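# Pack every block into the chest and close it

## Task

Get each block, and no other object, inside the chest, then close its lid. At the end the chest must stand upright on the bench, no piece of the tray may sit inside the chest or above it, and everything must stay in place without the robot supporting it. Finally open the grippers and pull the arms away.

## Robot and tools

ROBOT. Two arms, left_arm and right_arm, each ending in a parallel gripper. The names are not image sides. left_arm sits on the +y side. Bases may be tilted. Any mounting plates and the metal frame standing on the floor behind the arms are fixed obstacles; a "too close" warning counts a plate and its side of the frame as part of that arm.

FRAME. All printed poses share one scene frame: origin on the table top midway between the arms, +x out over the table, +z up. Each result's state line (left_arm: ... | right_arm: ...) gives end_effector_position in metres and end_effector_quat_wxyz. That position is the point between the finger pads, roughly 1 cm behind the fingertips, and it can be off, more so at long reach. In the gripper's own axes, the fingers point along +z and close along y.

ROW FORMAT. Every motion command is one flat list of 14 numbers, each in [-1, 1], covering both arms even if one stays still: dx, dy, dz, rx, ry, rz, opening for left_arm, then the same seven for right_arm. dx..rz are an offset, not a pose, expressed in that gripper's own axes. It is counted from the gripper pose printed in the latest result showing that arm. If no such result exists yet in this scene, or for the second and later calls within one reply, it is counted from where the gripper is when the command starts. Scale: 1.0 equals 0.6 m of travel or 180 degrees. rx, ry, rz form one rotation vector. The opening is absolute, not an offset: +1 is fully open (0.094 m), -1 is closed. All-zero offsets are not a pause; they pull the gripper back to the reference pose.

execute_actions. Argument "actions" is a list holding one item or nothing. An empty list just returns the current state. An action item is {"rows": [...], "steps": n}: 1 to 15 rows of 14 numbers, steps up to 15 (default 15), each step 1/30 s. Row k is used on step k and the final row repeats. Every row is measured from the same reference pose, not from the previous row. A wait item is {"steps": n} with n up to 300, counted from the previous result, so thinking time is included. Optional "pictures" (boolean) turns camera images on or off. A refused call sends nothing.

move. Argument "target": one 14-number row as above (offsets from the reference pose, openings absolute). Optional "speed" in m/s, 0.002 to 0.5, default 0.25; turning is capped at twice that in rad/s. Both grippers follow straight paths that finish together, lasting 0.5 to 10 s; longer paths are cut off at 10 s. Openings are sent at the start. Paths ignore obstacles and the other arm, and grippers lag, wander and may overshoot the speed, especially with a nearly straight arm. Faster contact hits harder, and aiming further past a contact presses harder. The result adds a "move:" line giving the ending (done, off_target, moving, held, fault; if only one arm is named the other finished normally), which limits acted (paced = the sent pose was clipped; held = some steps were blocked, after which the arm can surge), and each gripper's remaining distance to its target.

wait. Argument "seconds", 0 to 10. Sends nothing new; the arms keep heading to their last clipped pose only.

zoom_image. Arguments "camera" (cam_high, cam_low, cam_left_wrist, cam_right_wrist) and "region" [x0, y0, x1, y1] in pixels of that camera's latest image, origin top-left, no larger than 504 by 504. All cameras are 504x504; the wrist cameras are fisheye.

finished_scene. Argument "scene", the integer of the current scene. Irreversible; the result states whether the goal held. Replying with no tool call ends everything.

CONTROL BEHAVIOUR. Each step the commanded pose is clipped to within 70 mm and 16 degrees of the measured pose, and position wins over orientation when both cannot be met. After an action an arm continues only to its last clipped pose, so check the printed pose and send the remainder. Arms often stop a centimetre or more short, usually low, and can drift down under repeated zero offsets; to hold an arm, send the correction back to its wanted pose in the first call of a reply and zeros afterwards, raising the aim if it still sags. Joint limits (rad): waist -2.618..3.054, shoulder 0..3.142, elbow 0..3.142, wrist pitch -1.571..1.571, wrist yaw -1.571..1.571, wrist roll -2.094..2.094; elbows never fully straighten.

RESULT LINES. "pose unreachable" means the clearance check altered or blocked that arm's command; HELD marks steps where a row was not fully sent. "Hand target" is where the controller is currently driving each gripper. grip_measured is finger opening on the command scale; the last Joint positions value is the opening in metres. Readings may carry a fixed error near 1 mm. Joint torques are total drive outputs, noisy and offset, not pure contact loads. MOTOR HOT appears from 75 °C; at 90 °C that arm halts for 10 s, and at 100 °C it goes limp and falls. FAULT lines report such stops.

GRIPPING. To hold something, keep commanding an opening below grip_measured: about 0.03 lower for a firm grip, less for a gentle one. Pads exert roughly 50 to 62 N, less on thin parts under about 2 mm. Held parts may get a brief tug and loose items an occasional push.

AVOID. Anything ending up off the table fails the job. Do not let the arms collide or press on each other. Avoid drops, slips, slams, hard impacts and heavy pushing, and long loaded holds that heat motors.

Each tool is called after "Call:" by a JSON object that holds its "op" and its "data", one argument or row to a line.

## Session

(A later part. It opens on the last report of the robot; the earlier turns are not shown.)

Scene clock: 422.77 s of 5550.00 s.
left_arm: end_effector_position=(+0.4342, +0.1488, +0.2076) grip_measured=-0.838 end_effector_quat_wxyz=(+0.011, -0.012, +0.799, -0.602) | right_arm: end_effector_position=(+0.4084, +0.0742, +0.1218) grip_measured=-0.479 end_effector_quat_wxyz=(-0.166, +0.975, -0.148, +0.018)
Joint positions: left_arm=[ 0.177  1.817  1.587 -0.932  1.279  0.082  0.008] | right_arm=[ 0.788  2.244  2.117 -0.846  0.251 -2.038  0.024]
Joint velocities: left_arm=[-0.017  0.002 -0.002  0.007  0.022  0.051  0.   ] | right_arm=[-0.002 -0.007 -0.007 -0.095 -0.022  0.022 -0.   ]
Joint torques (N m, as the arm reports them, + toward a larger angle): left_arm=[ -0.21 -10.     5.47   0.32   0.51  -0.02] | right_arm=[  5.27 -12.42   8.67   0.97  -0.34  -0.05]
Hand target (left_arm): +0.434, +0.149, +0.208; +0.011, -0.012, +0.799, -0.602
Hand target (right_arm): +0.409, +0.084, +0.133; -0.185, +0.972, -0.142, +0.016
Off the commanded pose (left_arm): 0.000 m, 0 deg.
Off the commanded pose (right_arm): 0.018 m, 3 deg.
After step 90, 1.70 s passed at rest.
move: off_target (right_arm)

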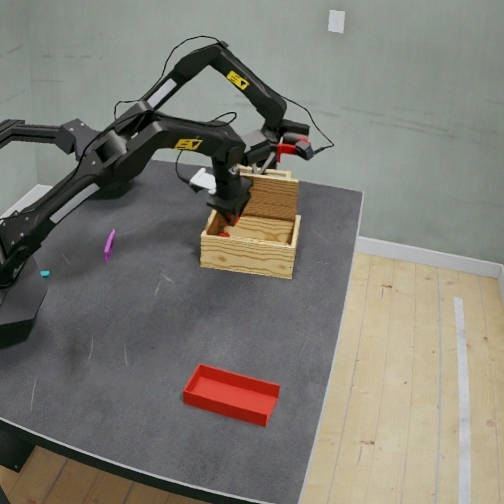

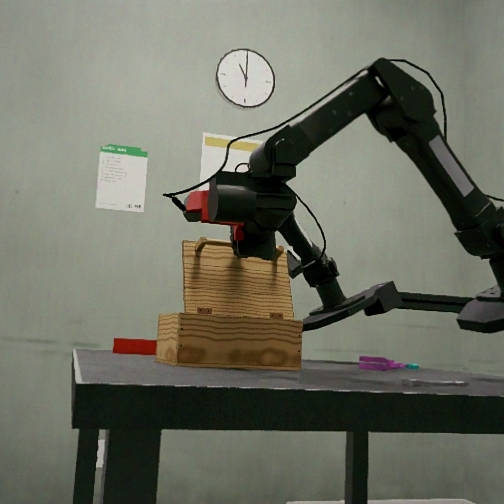

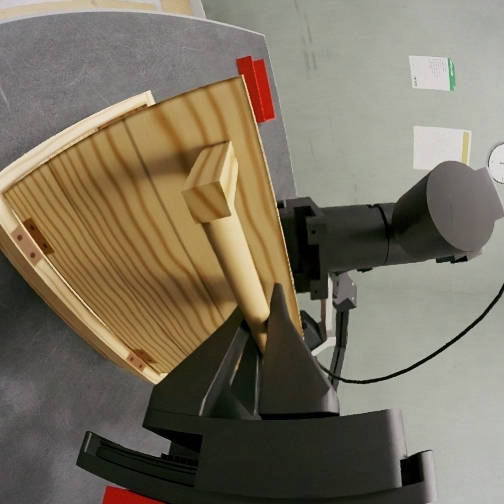

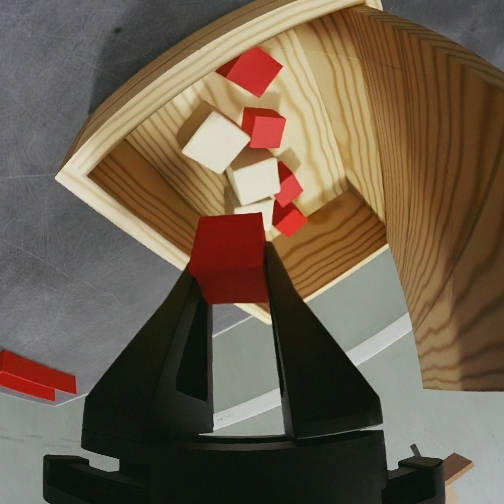

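Lower along the fingers a bit, release, retreat.

Call:
{"op": "move", "data": {
  "target": [0,0,0,0,0,0,-0.9, 0,-0.01,0.04,0,0,0,-0.65],
  "speed": 0.1
}}

Call:
{"op": "move", "data": {
  "target": [0,0,0,0,0,0,-0.9, 0,0,0,0,0,0,0.4]
}}

Call:
{"op": "move", "data": {
  "target": [0,0,0,0,0,0,-0.9, -0.06,0.05,-0.1,-0.14,0,0,0.4]
}}

Call:
{"op": "move", "data": {
  "target": [0,0,0,0,0,0,-0.9, -0.15,0.35,-0.05,0,0,0.3,0.4]
}}

Scene clock: 428.20 s of 5550.00 s.
left_arm: end_effector_position=(+0.4342, +0.1488, +0.2076) grip_measured=-0.838 end_effector_quat_wxyz=(+0.011, -0.012, +0.799, -0.602) | right_arm: end_effector_position=(+0.4023, +0.0801, +0.0890) grip_measured=-0.479 end_effector_quat_wxyz=(-0.148, +0.978, -0.145, +0.008)
Joint positions: left_arm=[ 0.177  1.817  1.587 -0.932  1.279  0.082  0.008] | right_arm=[ 0.779  2.334  2.164 -0.843  0.25  -2.039  0.024]
Joint velocities: left_arm=[-0.002 -0.017  0.007 -0.022  0.081  0.007 -0.   ] | right_arm=[-0.002  0.007 -0.002 -0.007 -0.022 -0.051  0.   ]
Joint torques (N m, as the arm reports them, + toward a larger angle): left_arm=[-0.18 -9.97  5.24  0.29  0.54 -0.05] | right_arm=[  4.91 -13.33   8.37   1.01  -0.13  -0.03]
Hand target (left_arm): +0.434, +0.149, +0.208; +0.011, -0.012, +0.799, -0.602
Hand target (right_arm): +0.411, +0.087, +0.101; -0.166, +0.975, -0.148, +0.018
Off the commanded pose (left_arm): 0.000 m, 0 deg.
Off the commanded pose (right_arm): 0.017 m, 2 deg.
After step 90, 1.50 s passed at rest.
move: off_target (right_arm)

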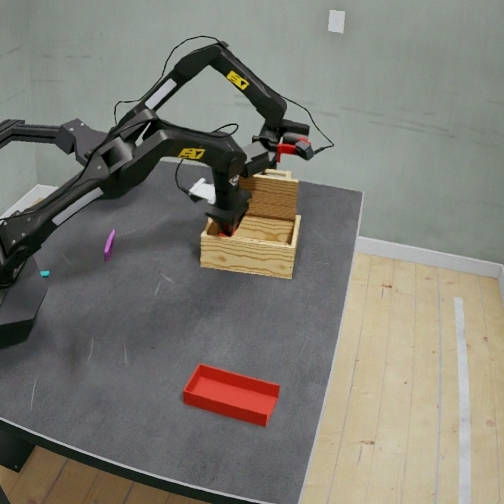

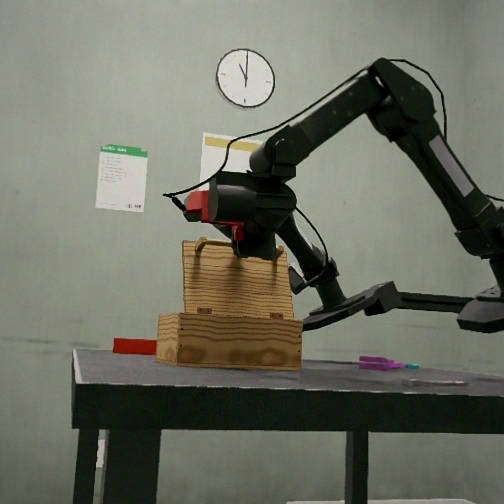

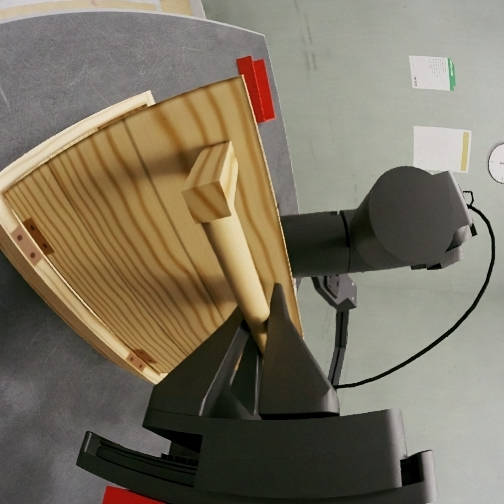

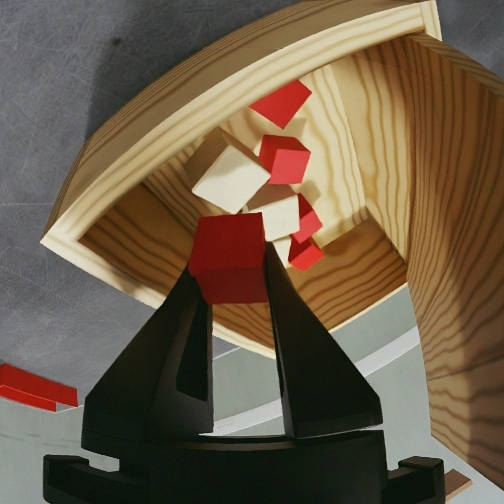

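Scene clock: 428.70 s of 5550.00 s.
left_arm: end_effector_position=(+0.4342, +0.1487, +0.2079) grip_measured=-0.838 end_effector_quat_wxyz=(+0.011, -0.012, +0.798, -0.602) | right_arm: end_effector_position=(+0.4051, +0.0859, +0.0911) grip_measured=+0.397 end_effector_quat_wxyz=(-0.161, +0.976, -0.147, +0.011)
Joint positions: left_arm=[ 0.177  1.817  1.587 -0.933  1.281  0.082  0.008] | right_arm=[ 0.78   2.334  2.164 -0.817  0.242 -2.04   0.066]
Joint velocities: left_arm=[ 0.017  0.022  0.002 -0.022 -0.081  0.037  0.   ] | right_arm=[-0.002  0.002 -0.002  0.051 -0.007 -0.051 -0.001]
Joint torques (N m, as the arm reports them, + toward a larger angle): left_arm=[-0.33 -9.94  5.5   0.32  0.5  -0.02] | right_arm=[  4.6  -12.9    5.96   0.66   0.01   0.02]
Hand target (left_arm): +0.434, +0.149, +0.208; +0.011, -0.012, +0.799, -0.602
Hand target (right_arm): +0.402, +0.080, +0.089; -0.148, +0.978, -0.145, +0.008
Off the commanded pose (left_arm): 0.000 m, 0 deg.
Off the commanded pose (right_arm): 0.007 m, 2 deg.
move: done

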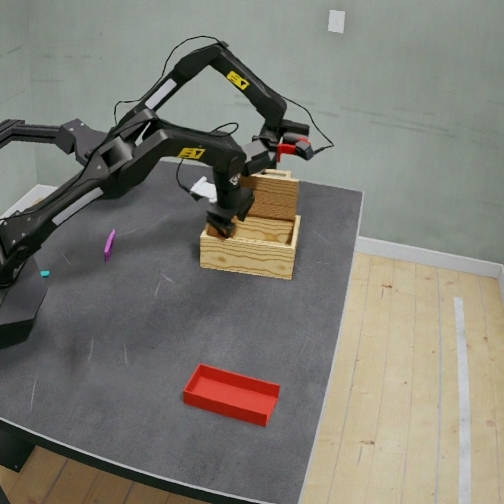

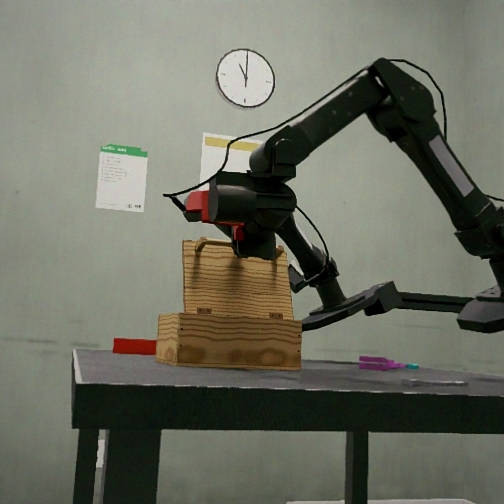

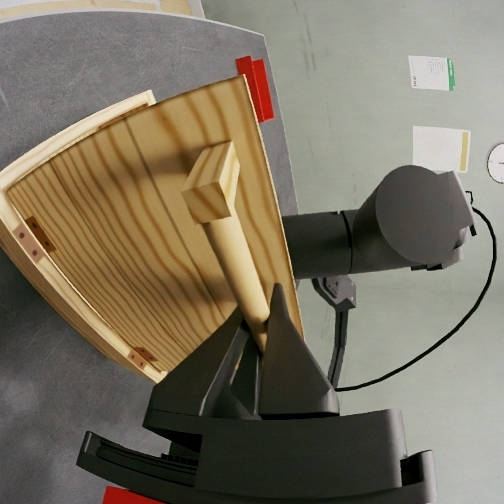

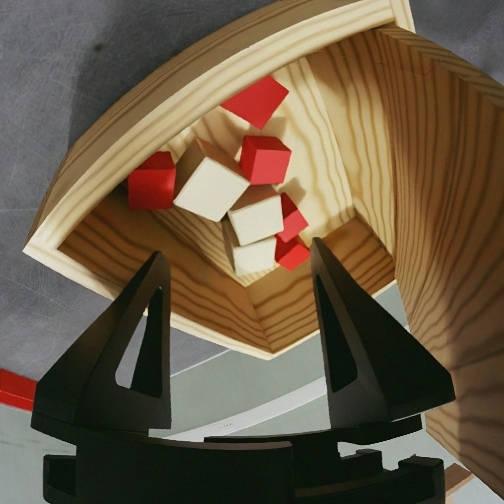

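Scene clock: 430.27 s of 5550.00 s.
left_arm: end_effector_position=(+0.4342, +0.1487, +0.2079) grip_measured=-0.838 end_effector_quat_wxyz=(+0.011, -0.012, +0.798, -0.602) | right_arm: end_effector_position=(+0.3633, +0.0448, +0.1302) grip_measured=+0.398 end_effector_quat_wxyz=(+0.018, +0.989, -0.146, -0.001)
Joint positions: left_arm=[ 0.177  1.817  1.587 -0.933  1.281  0.082  0.008] | right_arm=[ 0.885  2.561  2.742 -1.547  0.439 -1.827  0.066]
Joint velocities: left_arm=[ 0.002  0.022  0.007 -0.051  0.007  0.037 -0.   ] | right_arm=[-0.007  0.007 -0.017  0.022 -0.037  0.11   0.   ]
Joint torques (N m, as the arm reports them, + toward a larger angle): left_arm=[ -0.34 -10.06   5.36   0.33   0.5    0.02] | right_arm=[  6.65 -12.81   7.48   0.15   0.04   0.11]
Hand target (left_arm): +0.434, +0.149, +0.208; +0.011, -0.012, +0.798, -0.602
Hand target (right_arm): +0.358, +0.050, +0.140; +0.011, +0.990, -0.143, +0.001
Off the commanded pose (left_arm): 0.000 m, 0 deg.
Off the commanded pose (right_arm): 0.012 m, 5 deg.
joint sent to its limit (right arm) — the command would take joint 4 (wrist pitch) past its lower limit, so that joint was sent only as far as its limit.
move: off_target (right_arm)

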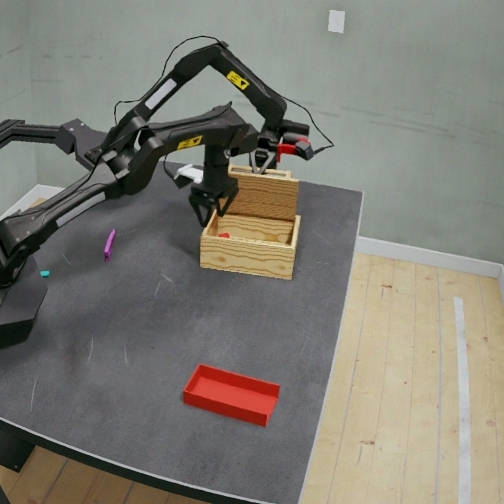

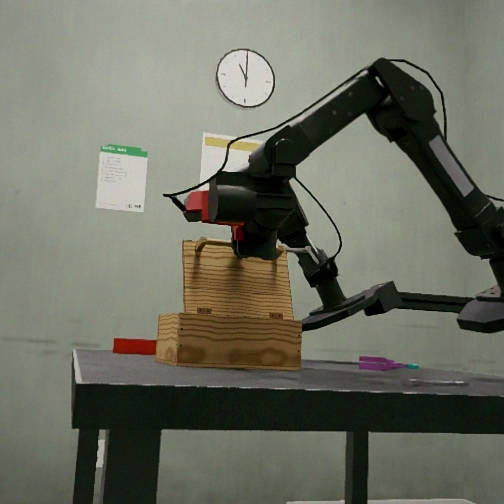

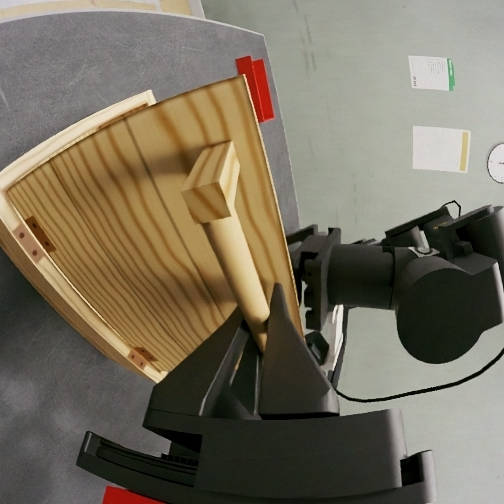

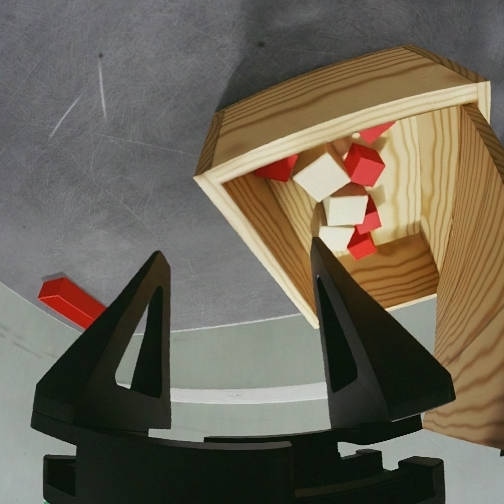

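Scene clock: 432.80 s of 5550.00 s.
left_arm: end_effector_position=(+0.4342, +0.1487, +0.2079) grip_measured=-0.838 end_effector_quat_wxyz=(+0.011, -0.012, +0.798, -0.602) | right_arm: end_effector_position=(+0.2203, -0.1316, +0.1648) grip_measured=+0.398 end_effector_quat_wxyz=(+0.032, +0.817, -0.576, +0.010)
Joint positions: left_arm=[ 0.177  1.817  1.587 -0.933  1.281  0.082  0.008] | right_arm=[ 1.03   1.553  1.122 -1.039  0.461 -0.716  0.066]
Joint velocities: left_arm=[-0.012 -0.007 -0.002 -0.051 -0.007 -0.007  0.   ] | right_arm=[ 0.002 -0.022 -0.012 -0.022  0.022 -0.007 -0.   ]
Joint torques (N m, as the arm reports them, + toward a larger angle): left_arm=[ -0.26 -10.2    5.49   0.32   0.55  -0.02] | right_arm=[ 4.07 -7.95  4.14  0.46  0.09  0.11]
Hand target (left_arm): +0.434, +0.149, +0.208; +0.011, -0.012, +0.798, -0.602
Hand target (right_arm): +0.219, -0.128, +0.170; +0.015, +0.815, -0.579, +0.007
Off the commanded pose (left_arm): 0.000 m, 0 deg.
Off the commanded pose (right_arm): 0.005 m, 2 deg.
move: done

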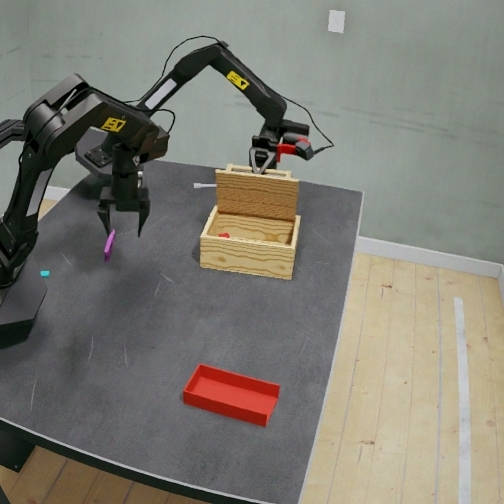

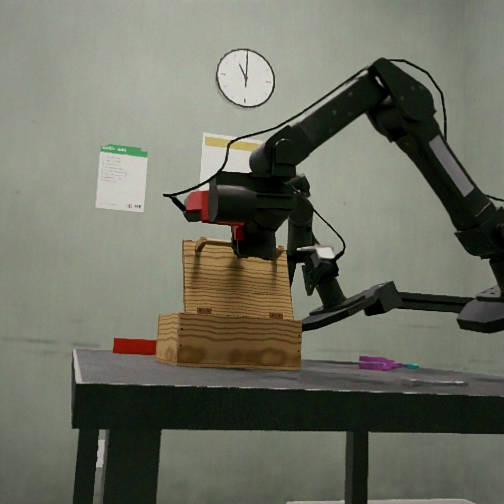

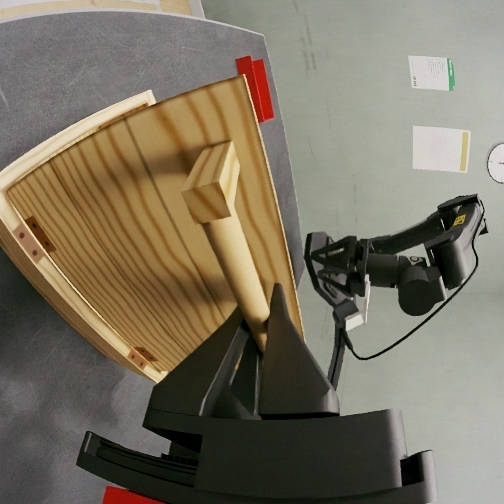

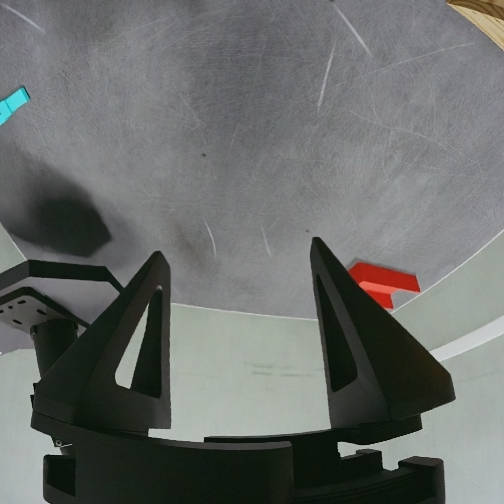

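Call:
{"op": "move", "data": {
  "target": [0,0.0155,0.132,-0.194,0,0,-0.9, 0,0,0,0,0,0,0.4],
  "speed": 0.1
}}

Call:
{"op": "move", "data": {
  "target": [0,0.0155,0.132,-0.194,0,0,-0.9, 0,0,0,0,0,0,0.4],
  "speed": 0.08
}}

Call:
{"op": "move", "data": {
  "target": [0,0,0,0,0,0,0.3, 0,0,0,0,0,0,0.4]
}}

Call:
{"op": "move", "data": {
  "target": [0,0,-0.15,0,0,0,0.3, 0,0,0,0,0,0,0.4]
}}

Scene clock: 441.80 s of 5550.00 s.
left_arm: end_effector_position=(+0.4335, +0.0838, +0.1665) grip_measured=-0.838 end_effector_quat_wxyz=(-0.000, -0.021, +0.945, -0.328) | right_arm: end_effector_position=(+0.2204, -0.1316, +0.1648) grip_measured=+0.398 end_effector_quat_wxyz=(+0.032, +0.816, -0.577, +0.010)
Joint positions: left_arm=[-0.181  1.752  1.635 -0.802  0.465 -0.34   0.008] | right_arm=[ 1.03   1.553  1.122 -1.039  0.461 -0.714  0.066]
Joint velocities: left_arm=[-0.007  0.007  0.007 -0.022  0.007 -0.022 -0.001] | right_arm=[ 0.022  0.017  0.007 -0.007 -0.022  0.051 -0.   ]
Joint torques (N m, as the arm reports them, + toward a larger angle): left_arm=[-2.58 -9.92  8.21  0.54  0.32  0.01] | right_arm=[ 2.49 -5.94  5.1   0.29  0.01 -0.02]
Hand target (left_arm): +0.436, +0.077, +0.177; +0.004, -0.011, +0.943, -0.334
Hand target (right_arm): +0.220, -0.132, +0.165; +0.032, +0.817, -0.576, +0.010
Off the commanded pose (left_arm): 0.014 m, 1 deg.
Off the commanded pose (right_arm): 0.000 m, 0 deg.
After step 90, 2.63 s passed at rest.
move: off_target (left_arm)

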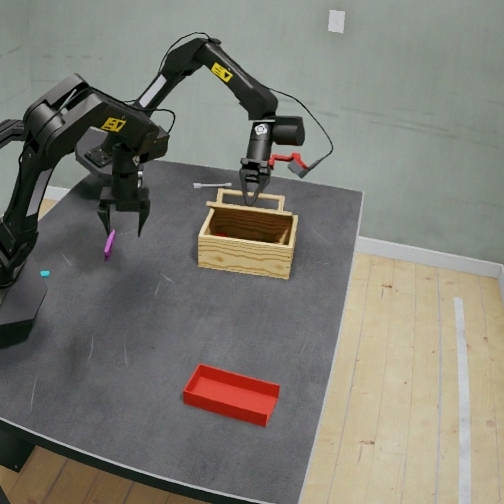

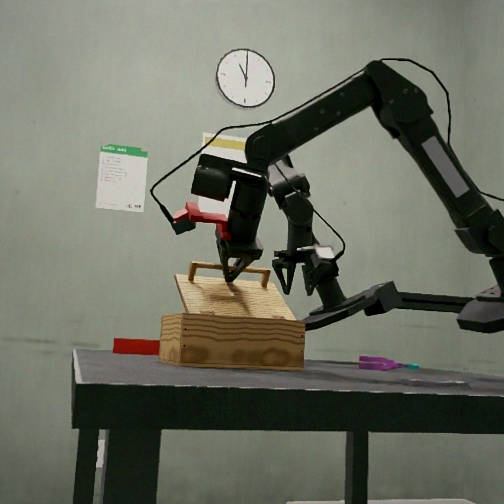

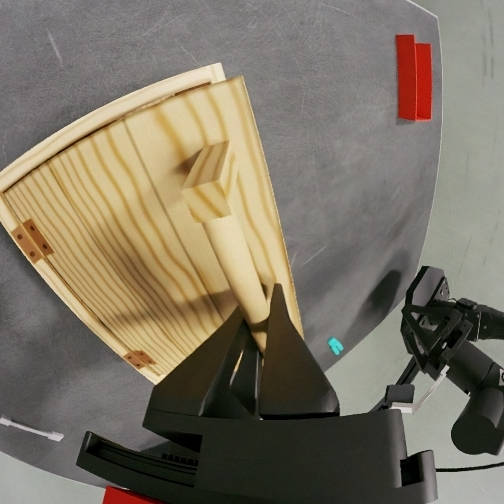

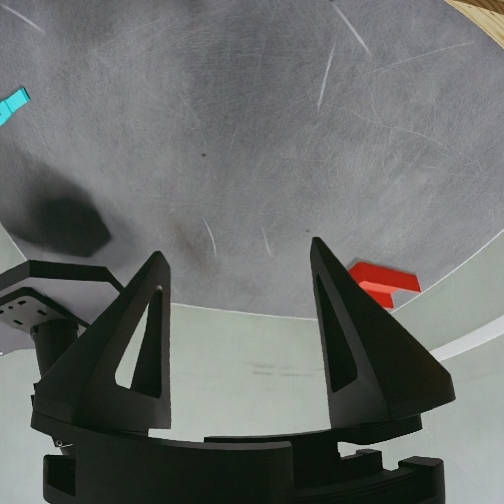

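Scene clock: 445.90 s of 5550.00 s.
left_arm: end_effector_position=(+0.4338, +0.0550, +0.1018) grip_measured=-0.837 end_effector_quat_wxyz=(-0.017, -0.022, +0.999, -0.025) | right_arm: end_effector_position=(+0.2204, -0.1316, +0.1648) grip_measured=+0.398 end_effector_quat_wxyz=(+0.032, +0.816, -0.577, +0.010)
Joint positions: left_arm=[-0.453  2.138  2.109 -1.149 -0.228 -0.565  0.008] | right_arm=[ 1.03   1.553  1.122 -1.039  0.461 -0.714  0.066]
Joint velocities: left_arm=[-0.007  0.012 -0.002  0.007 -0.022  0.037 -0.001] | right_arm=[-0.002  0.007  0.012  0.037 -0.007  0.037  0.001]
Joint torques (N m, as the arm reports them, + toward a larger angle): left_arm=[-4.4  -9.92  7.43  0.48 -0.09 -0.08] | right_arm=[ 2.49 -5.95  5.08  0.29  0.01  0.01]
Hand target (left_arm): +0.436, +0.043, +0.100; -0.009, -0.017, +0.999, -0.028
Hand target (right_arm): +0.220, -0.132, +0.165; +0.032, +0.816, -0.577, +0.010
Off the commanded pose (left_arm): 0.013 m, 1 deg.
Off the commanded pose (right_arm): 0.000 m, 0 deg.
move: off_target (left_arm)

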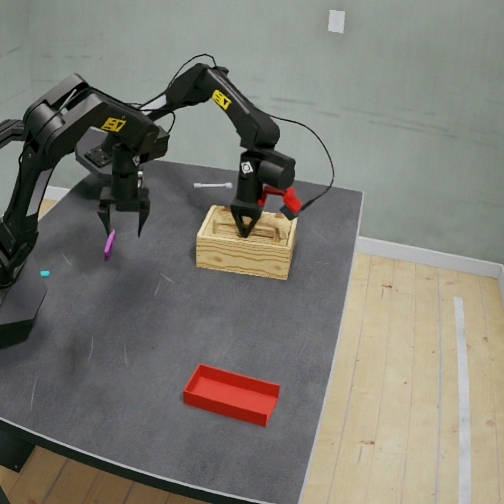

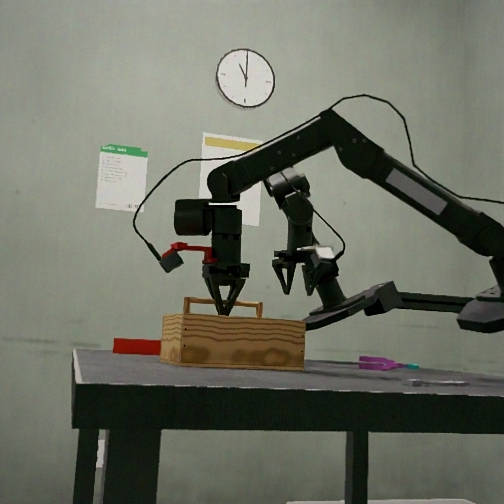

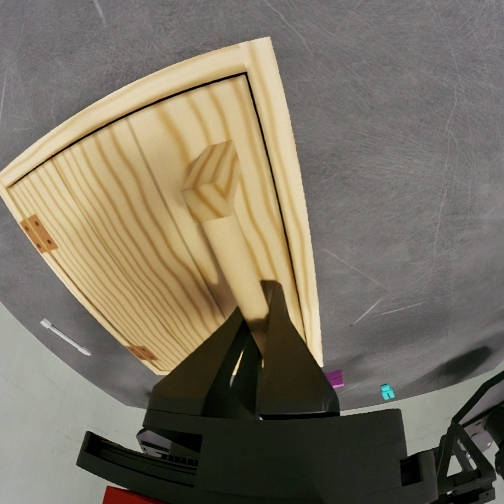

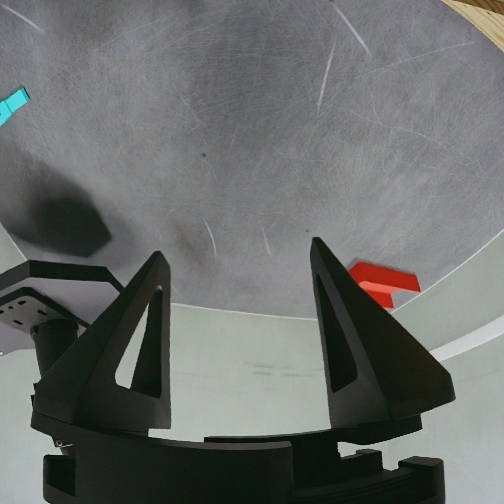

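Scene clock: 446.40 s of 5550.00 s.
left_arm: end_effector_position=(+0.4336, +0.0549, +0.1013) grip_measured=+0.298 end_effector_quat_wxyz=(-0.018, -0.022, +0.999, -0.024) | right_arm: end_effector_position=(+0.2204, -0.1316, +0.1648) grip_measured=+0.398 end_effector_quat_wxyz=(+0.032, +0.816, -0.577, +0.010)
Joint positions: left_arm=[-0.453  2.139  2.109 -1.149 -0.228 -0.565  0.061] | right_arm=[ 1.03   1.553  1.122 -1.039  0.461 -0.714  0.066]
Joint velocities: left_arm=[-0.017  0.007  0.017  0.037 -0.037 -0.051 -0.001] | right_arm=[-0.002  0.017  0.002 -0.022  0.022 -0.022 -0.001]
Joint torques (N m, as the arm reports them, + toward a larger angle): left_arm=[ -3.02 -11.38   5.9    0.45   0.07  -0.04] | right_arm=[ 2.49 -5.95  5.1   0.29  0.01  0.  ]
Hand target (left_arm): +0.434, +0.055, +0.102; -0.017, -0.022, +0.999, -0.025
Hand target (right_arm): +0.220, -0.132, +0.165; +0.032, +0.816, -0.577, +0.010
Off the commanded pose (left_arm): 0.001 m, 0 deg.
Off the commanded pose (right_arm): 0.000 m, 0 deg.
move: done

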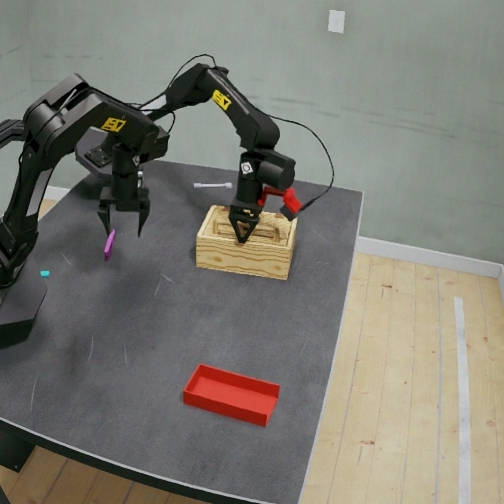

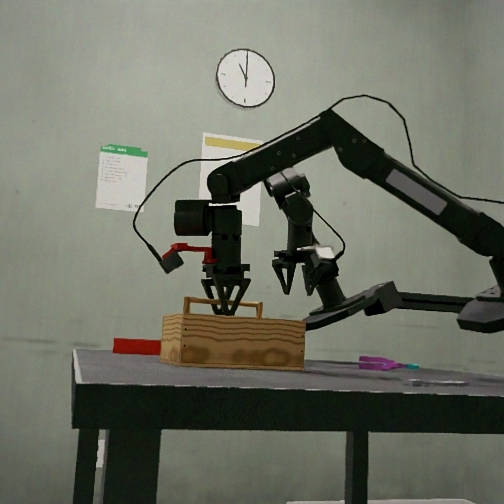

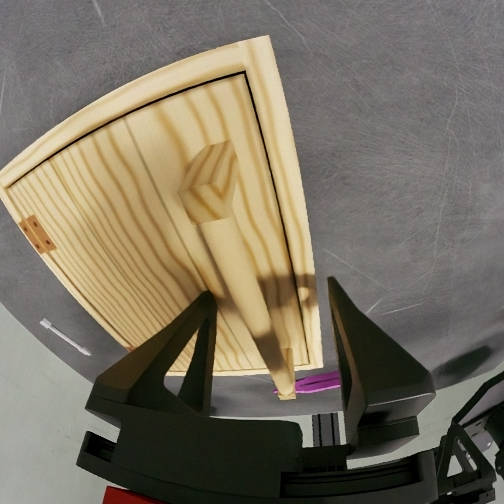

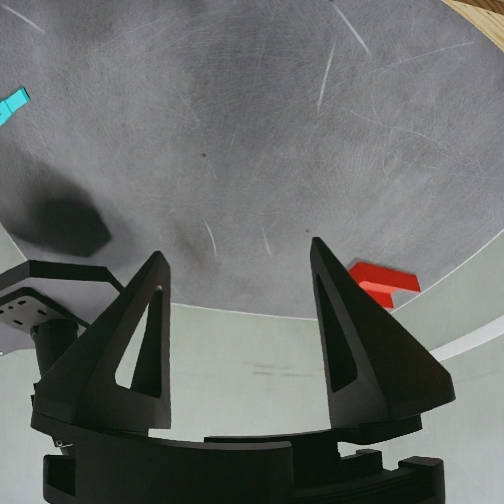

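Scene clock: 447.67 s of 5550.00 s.
left_arm: end_effector_position=(+0.4323, +0.0624, +0.1820) grip_measured=+0.298 end_effector_quat_wxyz=(-0.030, -0.020, +0.999, -0.022) | right_arm: end_effector_position=(+0.2204, -0.1316, +0.1648) grip_measured=+0.398 end_effector_quat_wxyz=(+0.032, +0.816, -0.577, +0.010)
Joint positions: left_arm=[-0.492  2.135  2.417 -1.493 -0.233 -0.604  0.061] | right_arm=[ 1.03   1.553  1.122 -1.039  0.461 -0.714  0.066]
Joint velocities: left_arm=[ 0.012 -0.012  0.002 -0.066  0.022  0.051 -0.   ] | right_arm=[ 0.002  0.007  0.002  0.051 -0.051  0.037  0.001]
Joint torques (N m, as the arm reports them, + toward a larger angle): left_arm=[ -3.74 -11.09   7.98   0.3   -0.07  -0.11] | right_arm=[ 2.49 -5.95  5.09  0.29  0.01  0.01]
Hand target (left_arm): +0.436, +0.060, +0.191; -0.017, -0.022, +0.999, -0.025
Hand target (right_arm): +0.220, -0.132, +0.165; +0.032, +0.816, -0.577, +0.010
Off the commanded pose (left_arm): 0.011 m, 1 deg.
Off the commanded pose (right_arm): 0.000 m, 0 deg.
move: off_target (left_arm)

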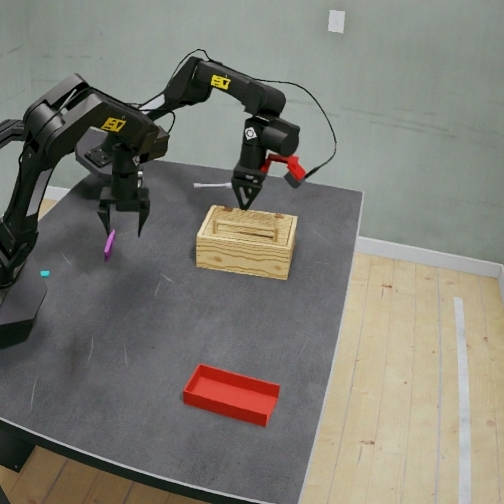

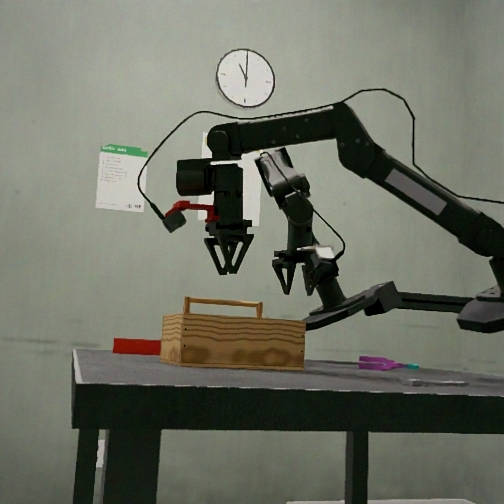

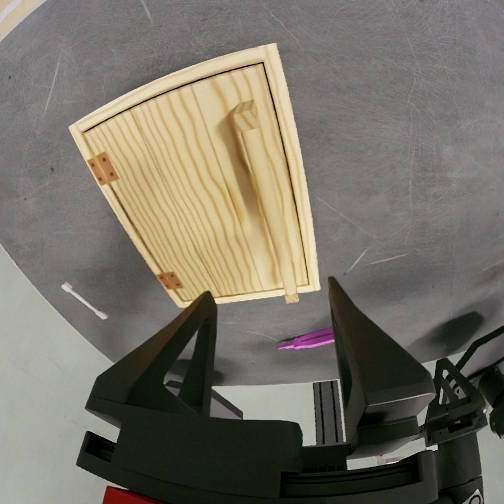

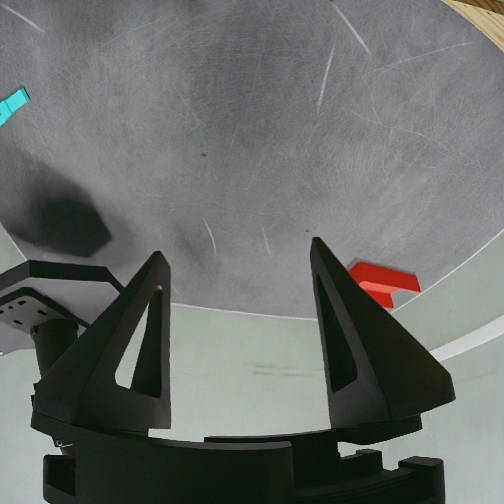

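Call:
{"op": "move", "data": {
  "target": [0.25,0.3,0,0,0,0,0.3, 0,0,0,0,0,0,0.4]
}}

Call:
{"op": "finished_scene", "data": {
  "scene": 1
}}

Scene clock: 454.77 s of 5550.00 s.
left_arm: end_effector_position=(+0.2704, +0.2334, +0.1798) grip_measured=+0.298 end_effector_quat_wxyz=(-0.037, -0.021, +0.999, -0.016) | right_arm: end_effector_position=(+0.2204, -0.1316, +0.1648) grip_measured=+0.398 end_effector_quat_wxyz=(+0.032, +0.816, -0.577, +0.010)
Joint positions: left_arm=[-0.202  1.194  1.083 -1.07  -0.132 -0.336  0.061] | right_arm=[ 1.03   1.553  1.122 -1.039  0.461 -0.714  0.066]
Joint velocities: left_arm=[-0.022  0.007 -0.002 -0.022 -0.022 -0.022  0.001] | right_arm=[ 0.002 -0.007  0.012 -0.081 -0.081 -0.007 -0.   ]
Joint torques (N m, as the arm reports them, + toward a larger angle): left_arm=[-0.11 -6.12  4.47  0.45  0.15  0.01] | right_arm=[ 2.5  -5.94  5.1   0.29  0.01  0.  ]
Hand target (left_arm): +0.270, +0.233, +0.179; -0.031, -0.021, +0.999, -0.023
Hand target (right_arm): +0.220, -0.132, +0.165; +0.032, +0.816, -0.577, +0.010
Off the commanded pose (left_arm): 0.007 m, 1 deg.
Off the commanded pose (right_arm): 0.000 m, 0 deg.
After step 90, 2.50 s passed at rest.
move: done

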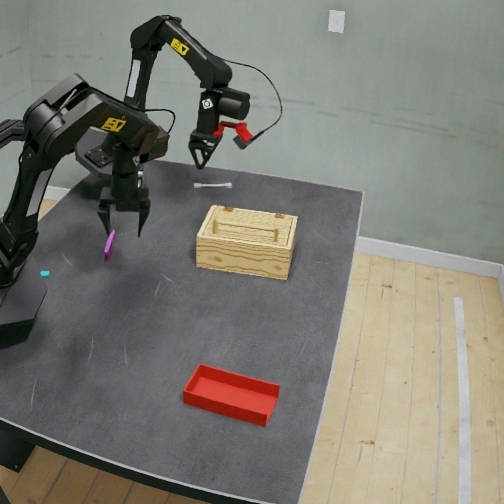

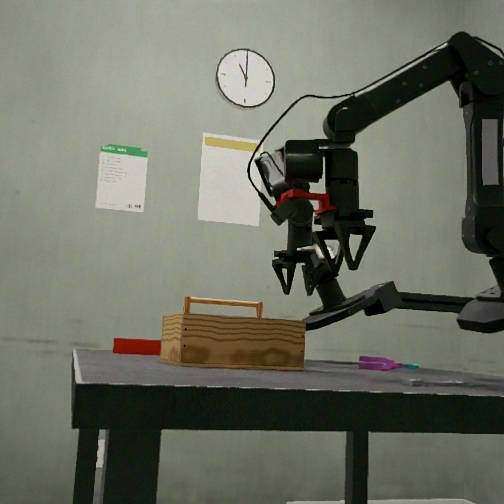

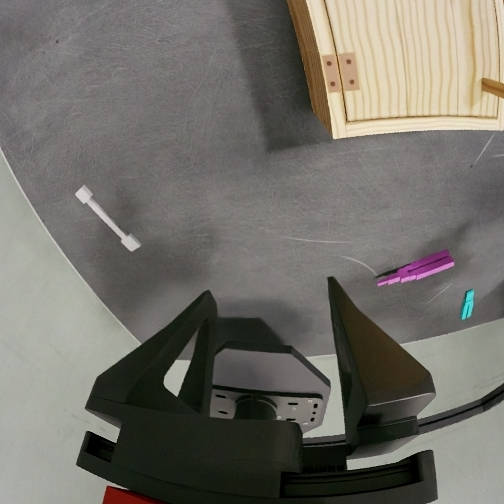

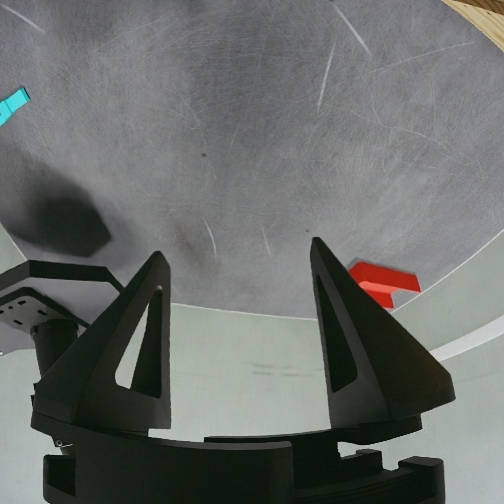

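The scene is finished: the task was done.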